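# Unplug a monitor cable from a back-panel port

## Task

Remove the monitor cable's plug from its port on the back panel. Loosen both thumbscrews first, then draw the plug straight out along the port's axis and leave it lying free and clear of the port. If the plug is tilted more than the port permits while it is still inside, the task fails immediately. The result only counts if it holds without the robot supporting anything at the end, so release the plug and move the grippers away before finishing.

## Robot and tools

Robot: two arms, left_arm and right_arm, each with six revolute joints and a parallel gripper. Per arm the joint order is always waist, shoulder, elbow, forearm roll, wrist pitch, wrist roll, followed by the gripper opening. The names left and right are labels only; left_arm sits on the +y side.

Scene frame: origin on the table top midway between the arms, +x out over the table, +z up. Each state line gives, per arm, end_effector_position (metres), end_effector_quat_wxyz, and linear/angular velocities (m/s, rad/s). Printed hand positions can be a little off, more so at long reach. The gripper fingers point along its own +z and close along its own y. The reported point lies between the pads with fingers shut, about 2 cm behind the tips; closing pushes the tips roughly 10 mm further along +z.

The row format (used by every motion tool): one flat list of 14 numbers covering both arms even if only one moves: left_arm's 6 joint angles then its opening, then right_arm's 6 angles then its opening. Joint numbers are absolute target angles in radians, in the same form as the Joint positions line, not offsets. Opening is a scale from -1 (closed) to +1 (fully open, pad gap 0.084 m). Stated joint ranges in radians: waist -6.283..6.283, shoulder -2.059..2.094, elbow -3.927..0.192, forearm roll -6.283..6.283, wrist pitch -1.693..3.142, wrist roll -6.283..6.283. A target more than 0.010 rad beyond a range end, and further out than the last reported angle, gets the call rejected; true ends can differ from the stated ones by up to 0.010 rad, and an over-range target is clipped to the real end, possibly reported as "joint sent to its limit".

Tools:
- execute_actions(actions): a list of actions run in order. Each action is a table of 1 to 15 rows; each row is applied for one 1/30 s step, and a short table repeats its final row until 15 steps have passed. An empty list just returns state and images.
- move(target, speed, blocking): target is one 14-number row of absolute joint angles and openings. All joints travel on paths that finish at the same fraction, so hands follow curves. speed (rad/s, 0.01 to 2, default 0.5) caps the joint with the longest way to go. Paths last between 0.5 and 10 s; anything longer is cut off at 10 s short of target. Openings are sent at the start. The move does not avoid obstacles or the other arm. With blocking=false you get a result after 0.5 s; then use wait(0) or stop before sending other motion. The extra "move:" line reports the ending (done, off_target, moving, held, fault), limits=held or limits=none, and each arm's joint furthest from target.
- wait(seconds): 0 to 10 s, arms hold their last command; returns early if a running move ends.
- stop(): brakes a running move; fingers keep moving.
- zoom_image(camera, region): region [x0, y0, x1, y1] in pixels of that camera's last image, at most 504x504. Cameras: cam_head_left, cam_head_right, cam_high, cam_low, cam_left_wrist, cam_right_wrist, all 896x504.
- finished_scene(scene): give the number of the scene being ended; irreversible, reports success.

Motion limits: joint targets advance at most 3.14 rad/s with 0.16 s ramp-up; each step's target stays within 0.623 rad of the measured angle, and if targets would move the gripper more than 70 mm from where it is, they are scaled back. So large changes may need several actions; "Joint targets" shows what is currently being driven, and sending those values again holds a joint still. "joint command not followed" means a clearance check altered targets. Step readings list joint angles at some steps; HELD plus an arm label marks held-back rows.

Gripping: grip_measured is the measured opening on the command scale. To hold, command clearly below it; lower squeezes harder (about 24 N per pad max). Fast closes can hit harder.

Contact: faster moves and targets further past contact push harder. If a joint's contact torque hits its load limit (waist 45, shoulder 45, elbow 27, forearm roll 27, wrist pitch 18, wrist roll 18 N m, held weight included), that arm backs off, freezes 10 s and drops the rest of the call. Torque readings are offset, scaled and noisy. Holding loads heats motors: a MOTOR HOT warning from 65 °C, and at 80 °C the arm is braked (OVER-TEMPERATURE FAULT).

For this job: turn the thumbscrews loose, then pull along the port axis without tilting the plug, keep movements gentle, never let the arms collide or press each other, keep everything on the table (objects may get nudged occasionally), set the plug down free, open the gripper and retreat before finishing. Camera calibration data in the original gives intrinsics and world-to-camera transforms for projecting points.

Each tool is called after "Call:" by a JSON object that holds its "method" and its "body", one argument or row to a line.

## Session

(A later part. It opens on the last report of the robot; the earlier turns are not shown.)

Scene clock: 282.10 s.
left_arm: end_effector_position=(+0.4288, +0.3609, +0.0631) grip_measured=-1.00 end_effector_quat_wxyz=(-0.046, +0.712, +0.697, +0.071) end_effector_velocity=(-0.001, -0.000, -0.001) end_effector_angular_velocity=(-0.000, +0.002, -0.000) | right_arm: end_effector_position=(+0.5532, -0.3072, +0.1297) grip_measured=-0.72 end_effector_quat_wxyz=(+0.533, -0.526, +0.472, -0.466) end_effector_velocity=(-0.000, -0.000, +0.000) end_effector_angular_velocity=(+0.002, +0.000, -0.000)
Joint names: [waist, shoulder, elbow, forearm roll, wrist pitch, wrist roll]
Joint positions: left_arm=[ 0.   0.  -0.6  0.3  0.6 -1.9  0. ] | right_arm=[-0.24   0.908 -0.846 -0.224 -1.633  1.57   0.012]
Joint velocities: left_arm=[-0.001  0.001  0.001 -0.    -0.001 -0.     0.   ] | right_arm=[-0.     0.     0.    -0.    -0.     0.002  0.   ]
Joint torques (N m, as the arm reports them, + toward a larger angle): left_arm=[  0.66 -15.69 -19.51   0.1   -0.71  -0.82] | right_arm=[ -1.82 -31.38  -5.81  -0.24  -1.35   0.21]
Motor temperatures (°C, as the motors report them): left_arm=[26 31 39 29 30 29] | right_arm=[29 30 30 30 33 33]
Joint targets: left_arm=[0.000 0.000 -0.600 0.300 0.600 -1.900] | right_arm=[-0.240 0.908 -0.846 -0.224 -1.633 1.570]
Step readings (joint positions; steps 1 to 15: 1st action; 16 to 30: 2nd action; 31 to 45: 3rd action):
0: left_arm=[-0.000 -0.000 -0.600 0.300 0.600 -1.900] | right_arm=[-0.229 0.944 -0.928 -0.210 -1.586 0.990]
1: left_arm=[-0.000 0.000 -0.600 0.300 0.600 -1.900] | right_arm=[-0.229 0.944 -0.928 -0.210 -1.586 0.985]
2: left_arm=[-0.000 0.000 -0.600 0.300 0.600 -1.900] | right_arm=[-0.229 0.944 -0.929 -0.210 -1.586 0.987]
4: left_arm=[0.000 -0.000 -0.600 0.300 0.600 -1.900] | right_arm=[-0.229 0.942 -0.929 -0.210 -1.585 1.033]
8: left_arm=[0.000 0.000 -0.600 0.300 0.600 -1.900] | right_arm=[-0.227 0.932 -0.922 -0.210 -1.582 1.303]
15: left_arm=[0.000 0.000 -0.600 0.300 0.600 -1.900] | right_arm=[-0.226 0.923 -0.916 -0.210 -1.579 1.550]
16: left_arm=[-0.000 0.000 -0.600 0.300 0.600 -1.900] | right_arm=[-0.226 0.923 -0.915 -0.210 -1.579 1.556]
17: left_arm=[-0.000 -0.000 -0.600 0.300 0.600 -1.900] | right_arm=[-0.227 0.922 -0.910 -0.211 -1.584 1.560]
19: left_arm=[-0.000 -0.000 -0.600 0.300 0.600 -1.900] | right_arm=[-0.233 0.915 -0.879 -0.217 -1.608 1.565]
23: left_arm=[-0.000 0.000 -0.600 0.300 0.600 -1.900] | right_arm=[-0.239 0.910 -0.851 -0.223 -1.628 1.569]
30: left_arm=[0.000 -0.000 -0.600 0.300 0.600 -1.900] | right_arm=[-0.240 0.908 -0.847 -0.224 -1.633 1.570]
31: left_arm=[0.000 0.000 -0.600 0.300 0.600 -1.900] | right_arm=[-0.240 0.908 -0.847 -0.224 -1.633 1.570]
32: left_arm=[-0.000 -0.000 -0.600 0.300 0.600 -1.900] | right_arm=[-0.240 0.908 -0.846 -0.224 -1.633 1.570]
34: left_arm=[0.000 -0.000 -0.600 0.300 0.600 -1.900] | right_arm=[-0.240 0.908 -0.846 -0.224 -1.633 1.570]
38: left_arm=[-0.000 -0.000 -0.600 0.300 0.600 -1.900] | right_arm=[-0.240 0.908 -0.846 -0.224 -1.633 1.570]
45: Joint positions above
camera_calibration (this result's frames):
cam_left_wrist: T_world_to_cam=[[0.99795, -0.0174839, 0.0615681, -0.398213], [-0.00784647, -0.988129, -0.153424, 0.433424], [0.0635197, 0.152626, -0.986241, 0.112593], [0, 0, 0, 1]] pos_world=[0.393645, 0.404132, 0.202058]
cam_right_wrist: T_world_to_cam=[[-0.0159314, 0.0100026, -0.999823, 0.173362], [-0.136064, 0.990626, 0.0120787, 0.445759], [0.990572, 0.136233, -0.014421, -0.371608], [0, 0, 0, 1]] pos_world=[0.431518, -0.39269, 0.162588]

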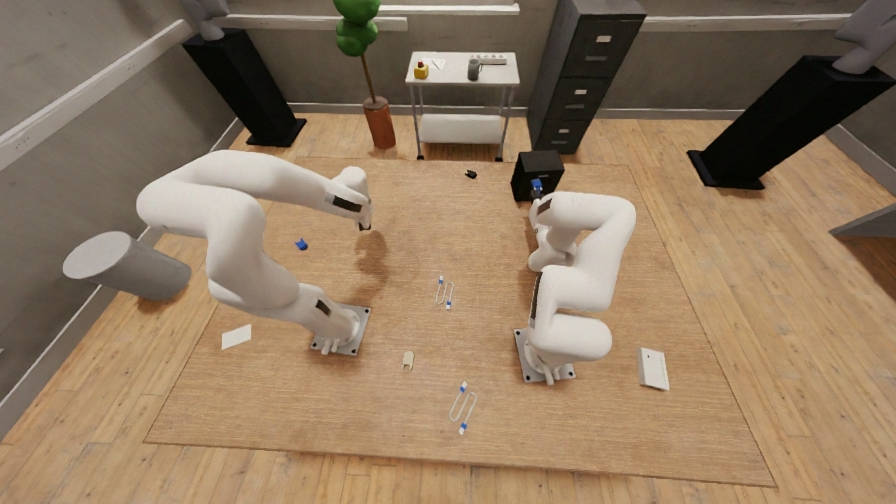

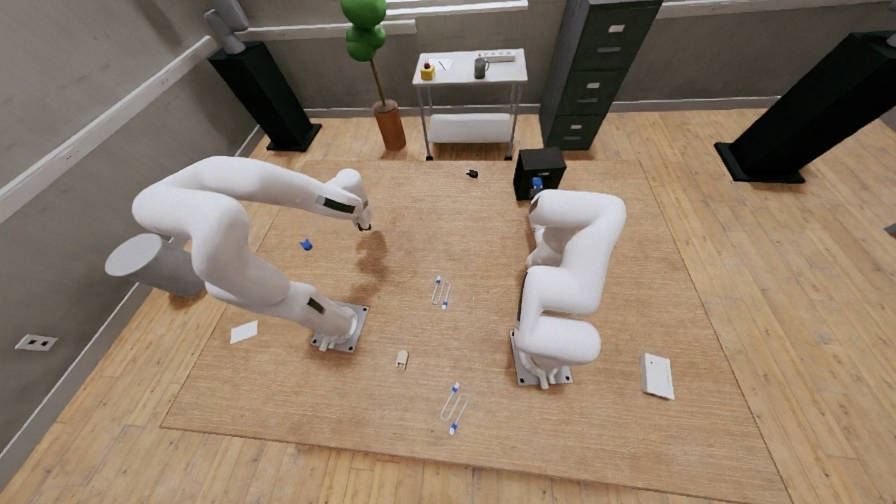

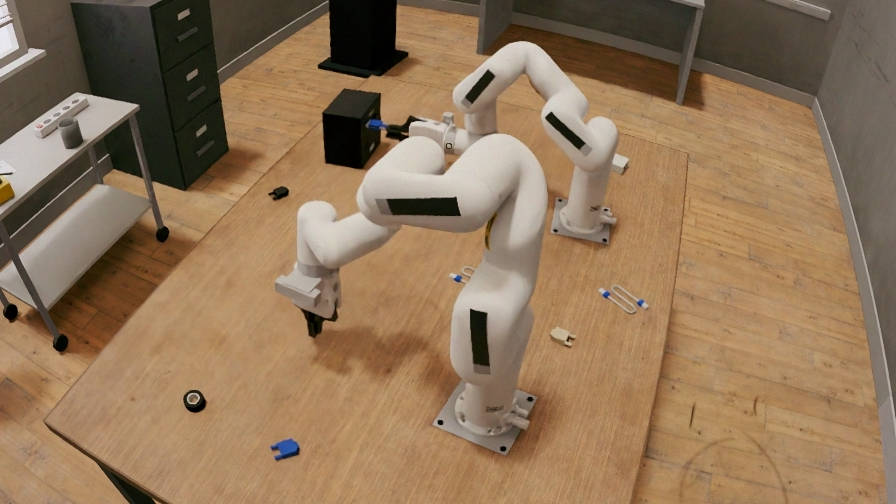

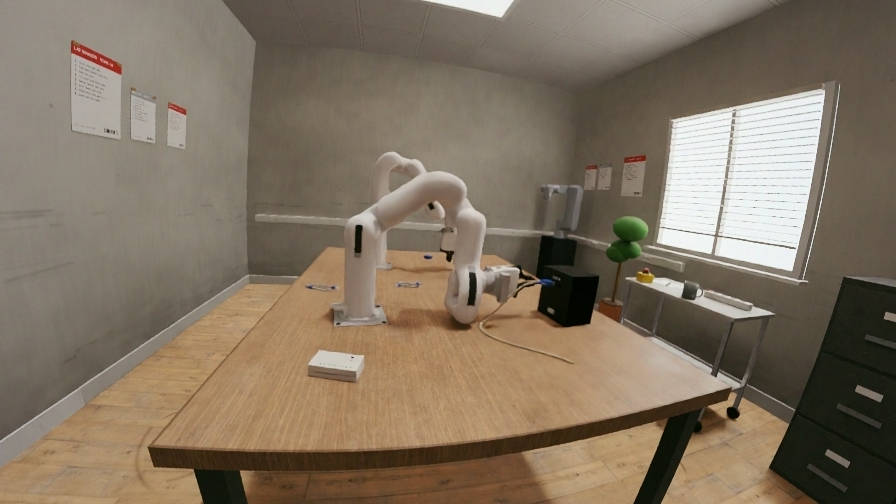

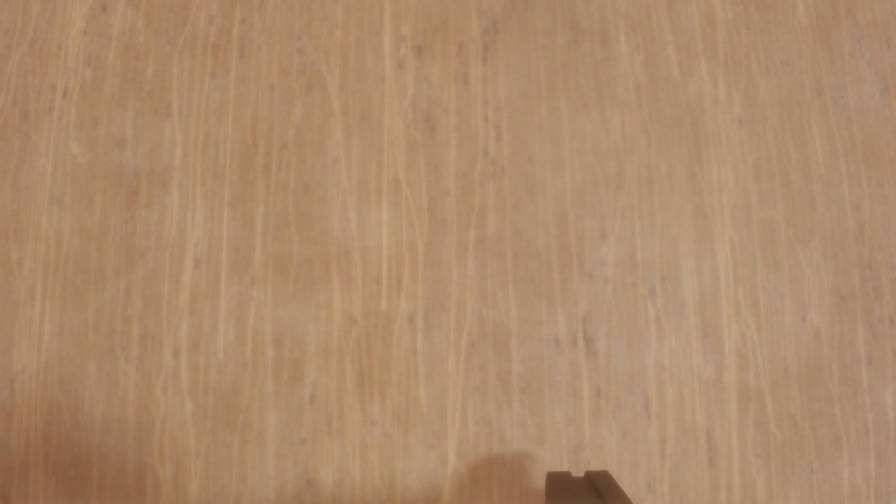

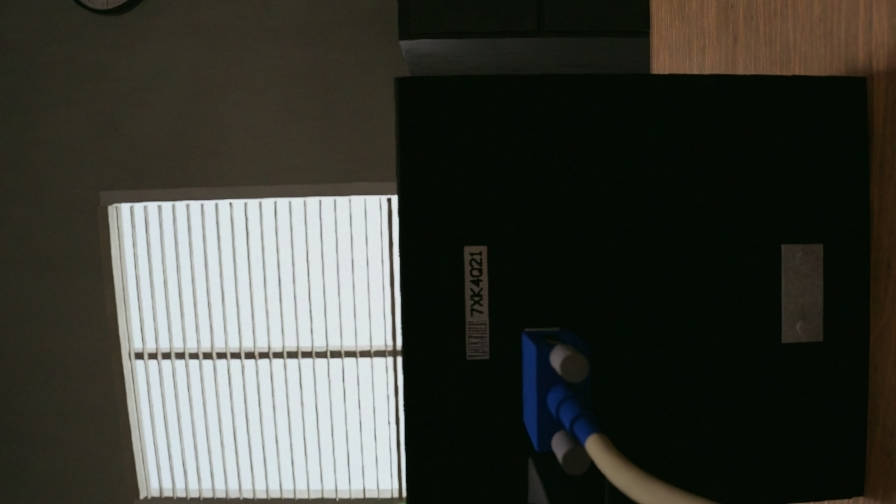

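Call:
{"method": "move", "body": {
  "target": [0,0,-0.6,0.3,0.6,-1.9,-1,-0.226,0.9228,-0.9153,-0.21,-1.5786,1.57,-0.7],
  "speed": 0.1
}}

Call:
{"method": "execute_actions", "body": {
  "actions": [
    [[0,0,-0.6,0.3,0.6,-1.9,-1,-0.226,0.9228,-0.9153,-0.21,-1.5786,1.57,-1]],
    [[0,0,-0.6,0.3,0.6,-1.9,-1,-0.227,0.9218,-0.9103,-0.211,-1.5825,1.57,-1]],
    [[0,0,-0.6,0.3,0.6,-1.9,-1,-0.228,0.9207,-0.9054,-0.212,-1.5864,1.57,-1]],
    [[0,0,-0.6,0.3,0.6,-1.9,-1,-0.228,0.9207,-0.9054,-0.212,-1.5864,1.57,-0.7]],
    [[0,0,-0.6,0.3,0.6,-1.9,-1,-0.24,0.908,-0.846,-0.224,-1.633,1.57,-0.7]],
    [[0,0,-0.6,0.3,0.6,-1.9,-1,-0.24,0.908,-0.846,-0.224,-1.633,1.57,-0.7]]
  ]
}}

Scene clock: 298.17 s.
left_arm: end_effector_position=(+0.4288, +0.3609, +0.0631) grip_measured=-1.00 end_effector_quat_wxyz=(-0.046, +0.712, +0.697, +0.071) end_effector_velocity=(+0.000, -0.001, +0.001) end_effector_angular_velocity=(-0.000, -0.001, -0.001) | right_arm: end_effector_position=(+0.5741, -0.3037, +0.1291) grip_measured=-0.72 end_effector_quat_wxyz=(+0.530, -0.529, +0.469, -0.469) end_effector_velocity=(+0.001, -0.000, -0.000) end_effector_angular_velocity=(-0.001, +0.001, -0.001)
Joint names: [waist, shoulder, elbow, forearm roll, wrist pitch, wrist roll]
Joint positions: left_arm=[-0.   0.  -0.6  0.3  0.6 -1.9  0. ] | right_arm=[-0.226  0.923 -0.915 -0.21  -1.579  1.57   0.012]
Joint velocities: left_arm=[-0.001 -0.001 -0.    -0.    -0.     0.     0.   ] | right_arm=[ 0.     0.001 -0.002  0.001  0.003 -0.001 -0.   ]
Joint torques (N m, as the arm reports them, + toward a larger angle): left_arm=[  0.91 -15.16 -19.51   0.67  -1.33  -0.59] | right_arm=[ -2.46 -32.74  -6.96  -0.06  -1.17   0.49]
Motor temperatures (°C, as the motors report them): left_arm=[26 31 39 29 30 29] | right_arm=[29 30 30 30 33 33]
Joint targets: left_arm=[0.000 0.000 -0.600 0.300 0.600 -1.900] | right_arm=[-0.226 0.923 -0.915 -0.210 -1.579 1.570]
move: done; limits=none; left_arm: farthest joint: the waist, 0.000 radians from its target (0.000 radians at the start); right_arm: farthest joint: the waist, 0.000 radians from its target (0.014 radians at the start)
camera_calibration (this result's frames):
cam_left_wrist: T_world_to_cam=[[0.99795, -0.0174842, 0.061568, -0.398213], [-0.00784677, -0.988129, -0.153424, 0.433424], [0.0635197, 0.152626, -0.986241, 0.112593], [0, 0, 0, 1]] pos_world=[0.393645, 0.404132, 0.202058]
cam_right_wrist: T_world_to_cam=[[-0.0158268, -0.00221557, -0.999872, 0.169301], [-0.136456, 0.990646, -0.0000351985, 0.446916], [0.99052, 0.136438, -0.0159811, -0.392557], [0, 0, 0, 1]] pos_world=[0.452499, -0.388801, 0.163021]

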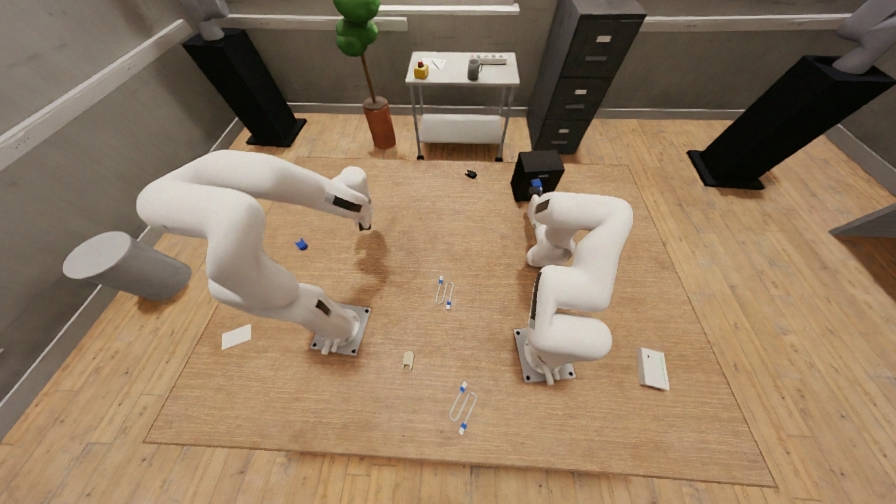

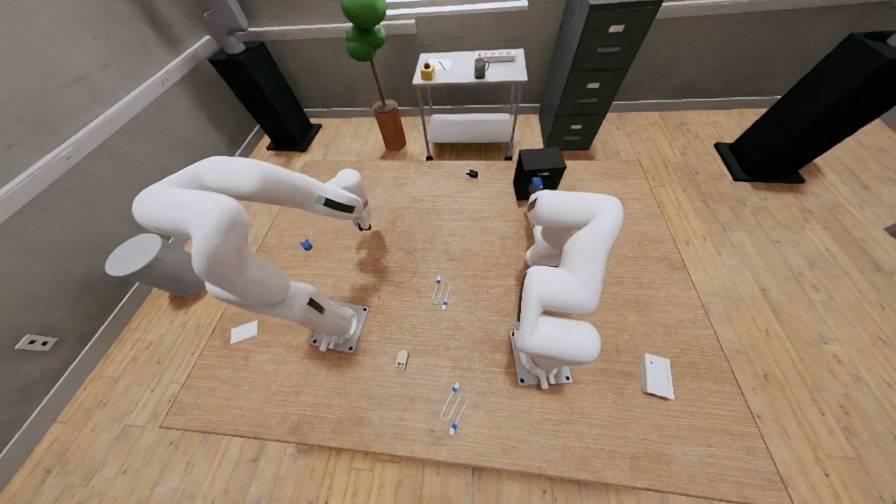

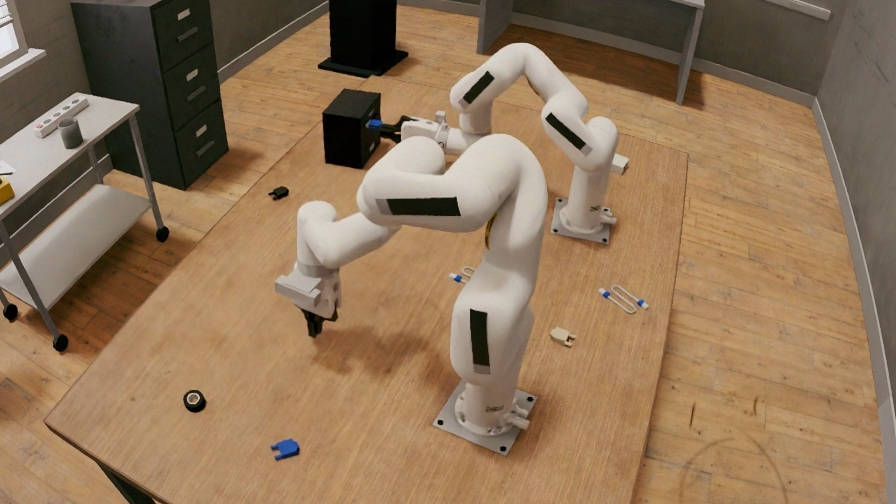

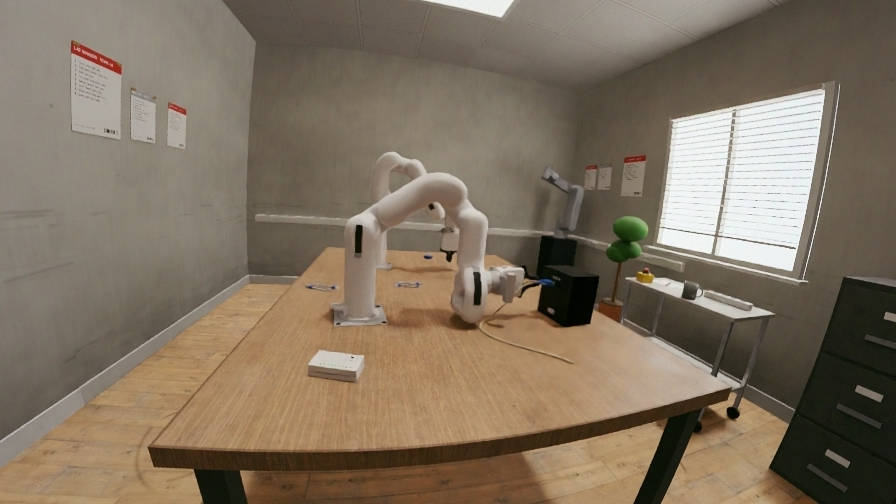

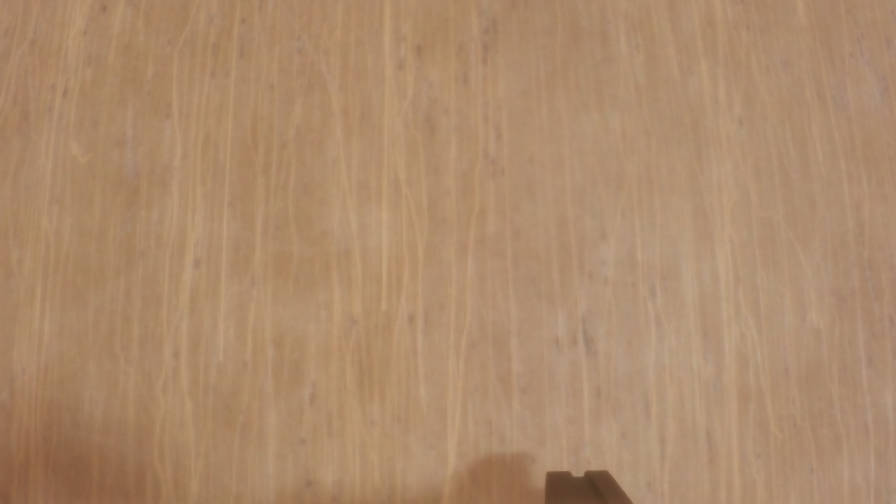

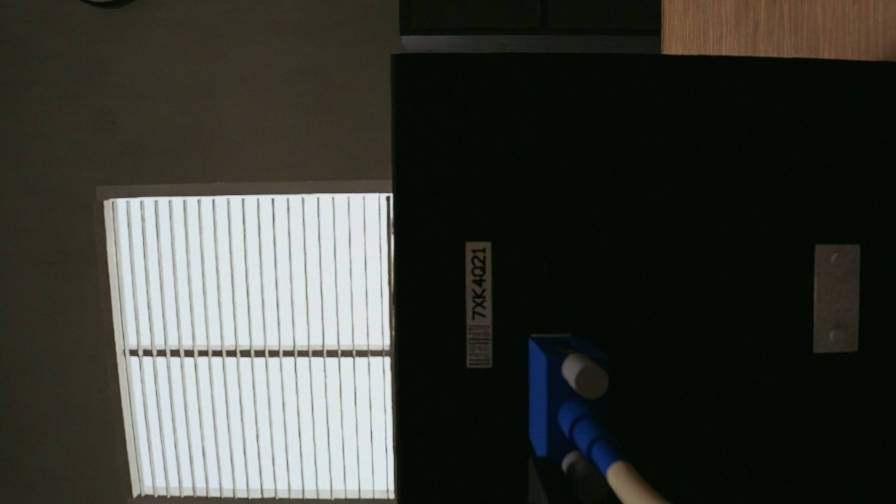

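Scene clock: 301.17 s.
left_arm: end_effector_position=(+0.4288, +0.3609, +0.0631) grip_measured=-1.00 end_effector_quat_wxyz=(-0.046, +0.712, +0.697, +0.071) end_effector_velocity=(-0.000, -0.000, -0.000) end_effector_angular_velocity=(-0.000, +0.001, -0.000) | right_arm: end_effector_position=(+0.5532, -0.3072, +0.1297) grip_measured=-0.72 end_effector_quat_wxyz=(+0.533, -0.526, +0.472, -0.466) end_effector_velocity=(-0.000, -0.000, -0.000) end_effector_angular_velocity=(-0.001, +0.001, -0.001)
Joint names: [waist, shoulder, elbow, forearm roll, wrist pitch, wrist roll]
Joint positions: left_arm=[-0.   0.  -0.6  0.3  0.6 -1.9  0. ] | right_arm=[-0.24   0.908 -0.846 -0.224 -1.633  1.57   0.012]
Joint velocities: left_arm=[-0.    -0.     0.001 -0.    -0.001  0.     0.   ] | right_arm=[-0.001  0.001  0.     0.     0.    -0.001  0.   ]
Joint torques (N m, as the arm reports them, + toward a larger angle): left_arm=[  0.75 -15.11 -19.89   0.34  -1.4   -0.84] | right_arm=[ -1.72 -31.39  -5.76   0.05  -1.06   0.46]
Motor temperatures (°C, as the motors report them): left_arm=[26 31 39 29 30 29] | right_arm=[29 30 30 30 33 33]
Joint targets: left_arm=[0.000 0.000 -0.600 0.300 0.600 -1.900] | right_arm=[-0.240 0.908 -0.846 -0.224 -1.633 1.570]
Step readings (joint positions; steps 1 to 15: 1st action; 16 to 30: 2nd action; 31 to 45: 3rd action; 46 to 60: 4th action; 61 to 75: 5th action; 76 to 90: 6th action):
0: left_arm=[-0.000 0.000 -0.600 0.300 0.600 -1.900] | right_arm=[-0.226 0.923 -0.915 -0.210 -1.579 1.570]
1: left_arm=[-0.000 -0.000 -0.600 0.300 0.600 -1.900] | right_arm=[-0.226 0.923 -0.915 -0.210 -1.579 1.570]
2: left_arm=[0.000 -0.000 -0.600 0.300 0.600 -1.900] | right_arm=[-0.226 0.923 -0.915 -0.210 -1.579 1.570]
4: left_arm=[0.000 -0.000 -0.600 0.300 0.600 -1.900] | right_arm=[-0.226 0.923 -0.915 -0.210 -1.579 1.570]
8: left_arm=[0.000 0.000 -0.600 0.300 0.600 -1.900] | right_arm=[-0.226 0.923 -0.915 -0.210 -1.579 1.570]
15: left_arm=[0.000 0.000 -0.600 0.300 0.600 -1.900] | right_arm=[-0.226 0.923 -0.915 -0.210 -1.579 1.570]
16: left_arm=[-0.000 0.000 -0.600 0.300 0.600 -1.900] | right_arm=[-0.226 0.923 -0.915 -0.210 -1.579 1.570]
17: left_arm=[0.000 0.000 -0.600 0.300 0.600 -1.900] | right_arm=[-0.226 0.923 -0.914 -0.210 -1.579 1.570]
19: left_arm=[-0.000 0.000 -0.600 0.300 0.600 -1.900] | right_arm=[-0.226 0.922 -0.914 -0.211 -1.579 1.570]
23: left_arm=[0.000 0.000 -0.600 0.300 0.600 -1.900] | right_arm=[-0.226 0.921 -0.913 -0.211 -1.580 1.570]
30: left_arm=[-0.000 0.000 -0.600 0.300 0.600 -1.900] | right_arm=[-0.227 0.921 -0.913 -0.211 -1.581 1.570]
31: left_arm=[-0.000 0.000 -0.600 0.300 0.600 -1.900] | right_arm=[-0.227 0.921 -0.912 -0.211 -1.581 1.570]
32: left_arm=[-0.000 0.000 -0.600 0.300 0.600 -1.900] | right_arm=[-0.227 0.921 -0.911 -0.211 -1.582 1.570]
34: left_arm=[-0.000 -0.000 -0.600 0.300 0.600 -1.900] | right_arm=[-0.227 0.921 -0.909 -0.212 -1.584 1.570]
38: left_arm=[0.000 -0.000 -0.600 0.300 0.600 -1.900] | right_arm=[-0.228 0.920 -0.907 -0.212 -1.585 1.570]
45: left_arm=[-0.000 0.000 -0.600 0.300 0.600 -1.900] | right_arm=[-0.228 0.920 -0.906 -0.212 -1.586 1.570]
46: left_arm=[-0.000 0.000 -0.600 0.300 0.600 -1.900] | right_arm=[-0.228 0.920 -0.906 -0.212 -1.587 1.570]
47: left_arm=[0.000 0.000 -0.600 0.300 0.600 -1.900] | right_arm=[-0.228 0.921 -0.902 -0.212 -1.590 1.570]
49: left_arm=[-0.000 -0.000 -0.600 0.300 0.600 -1.900] | right_arm=[-0.229 0.922 -0.898 -0.212 -1.591 1.570]
53: left_arm=[0.000 0.000 -0.600 0.300 0.600 -1.900] | right_arm=[-0.229 0.922 -0.902 -0.212 -1.589 1.570]
60: left_arm=[-0.000 -0.000 -0.600 0.300 0.600 -1.900] | right_arm=[-0.228 0.921 -0.905 -0.212 -1.587 1.570]
61: left_arm=[-0.000 0.000 -0.600 0.300 0.600 -1.900] | right_arm=[-0.228 0.921 -0.904 -0.212 -1.587 1.570]
62: left_arm=[0.000 0.000 -0.600 0.300 0.600 -1.900] | right_arm=[-0.229 0.919 -0.900 -0.213 -1.592 1.570]
64: left_arm=[-0.000 0.000 -0.600 0.300 0.600 -1.900] | right_arm=[-0.235 0.913 -0.872 -0.219 -1.613 1.570]
68: left_arm=[0.000 0.000 -0.600 0.300 0.600 -1.900] | right_arm=[-0.239 0.909 -0.850 -0.223 -1.629 1.570]
75: left_arm=[-0.000 0.000 -0.600 0.300 0.600 -1.900] | right_arm=[-0.240 0.908 -0.847 -0.224 -1.633 1.570]
76: left_arm=[-0.000 0.000 -0.600 0.300 0.600 -1.900] | right_arm=[-0.240 0.908 -0.846 -0.224 -1.633 1.570]
77: left_arm=[0.000 0.000 -0.600 0.300 0.600 -1.900] | right_arm=[-0.240 0.908 -0.846 -0.224 -1.633 1.570]
79: left_arm=[-0.000 0.000 -0.600 0.300 0.600 -1.900] | right_arm=[-0.240 0.908 -0.846 -0.224 -1.633 1.570]
83: left_arm=[0.000 0.000 -0.600 0.300 0.600 -1.900] | right_arm=[-0.240 0.908 -0.846 -0.224 -1.633 1.570]
90: Joint positions above
camera_calibration (this result's frames):
cam_left_wrist: T_world_to_cam=[[0.99795, -0.0174839, 0.061568, -0.398213], [-0.00784649, -0.988129, -0.153424, 0.433424], [0.0635196, 0.152626, -0.986241, 0.112593], [0, 0, 0, 1]] pos_world=[0.393645, 0.404132, 0.202058]
cam_right_wrist: T_world_to_cam=[[-0.0159297, 0.0100041, -0.999823, 0.173362], [-0.136064, 0.990626, 0.01208, 0.445759], [0.990572, 0.136232, -0.0144192, -0.371608], [0, 0, 0, 1]] pos_world=[0.431518, -0.39269, 0.162588]

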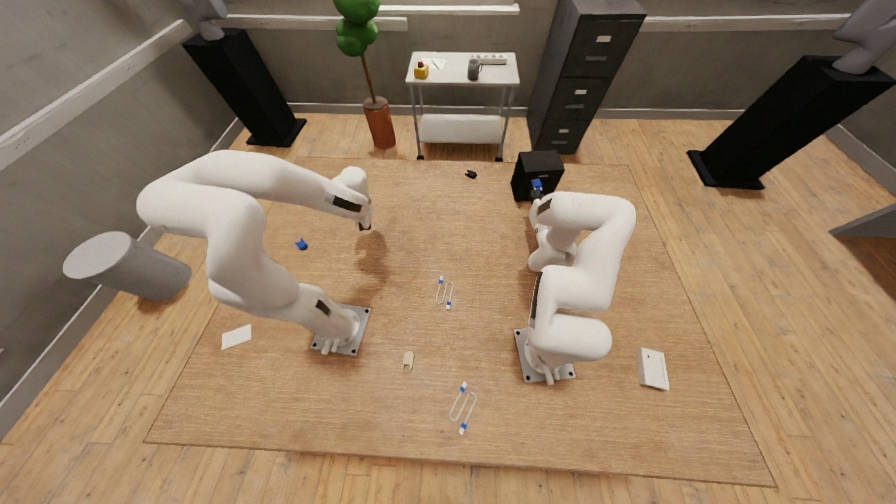

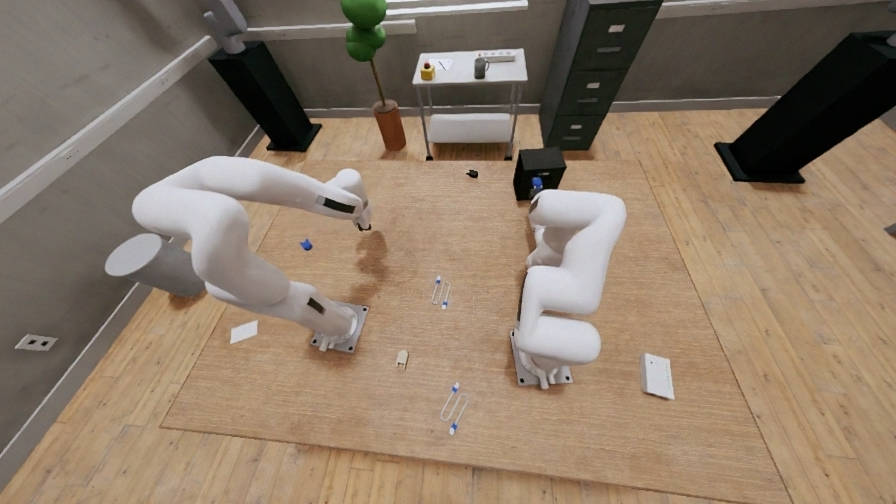

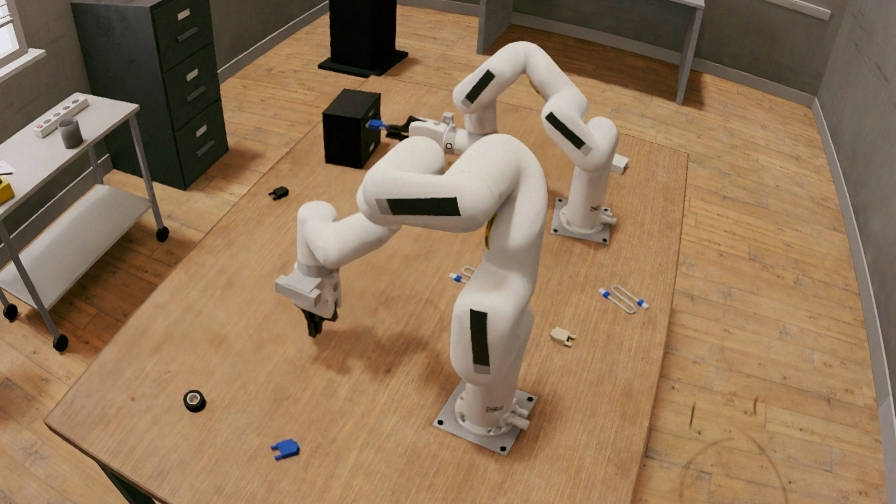

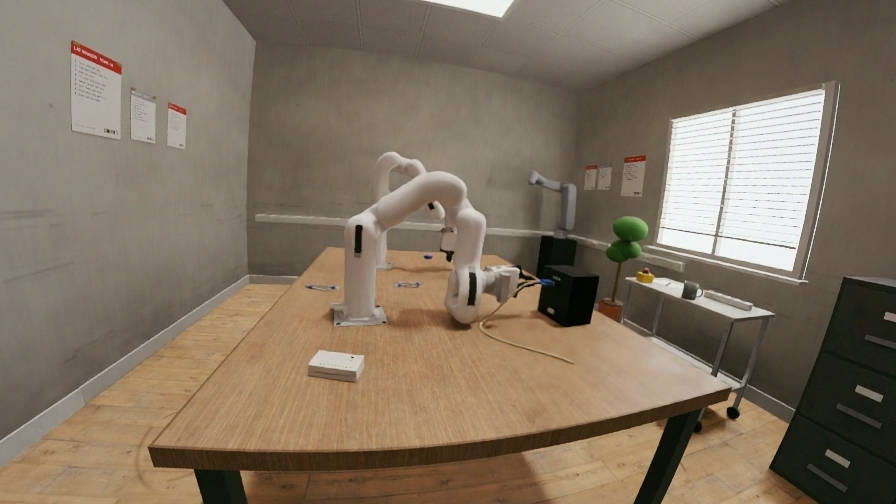

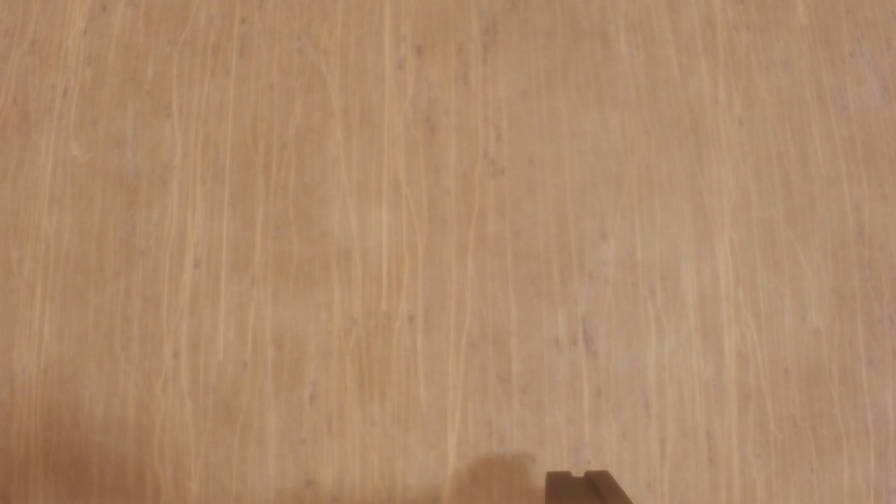

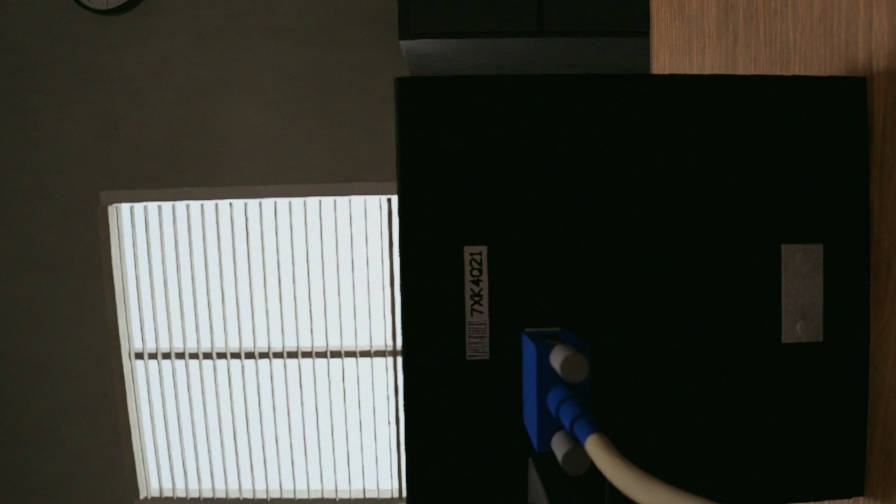

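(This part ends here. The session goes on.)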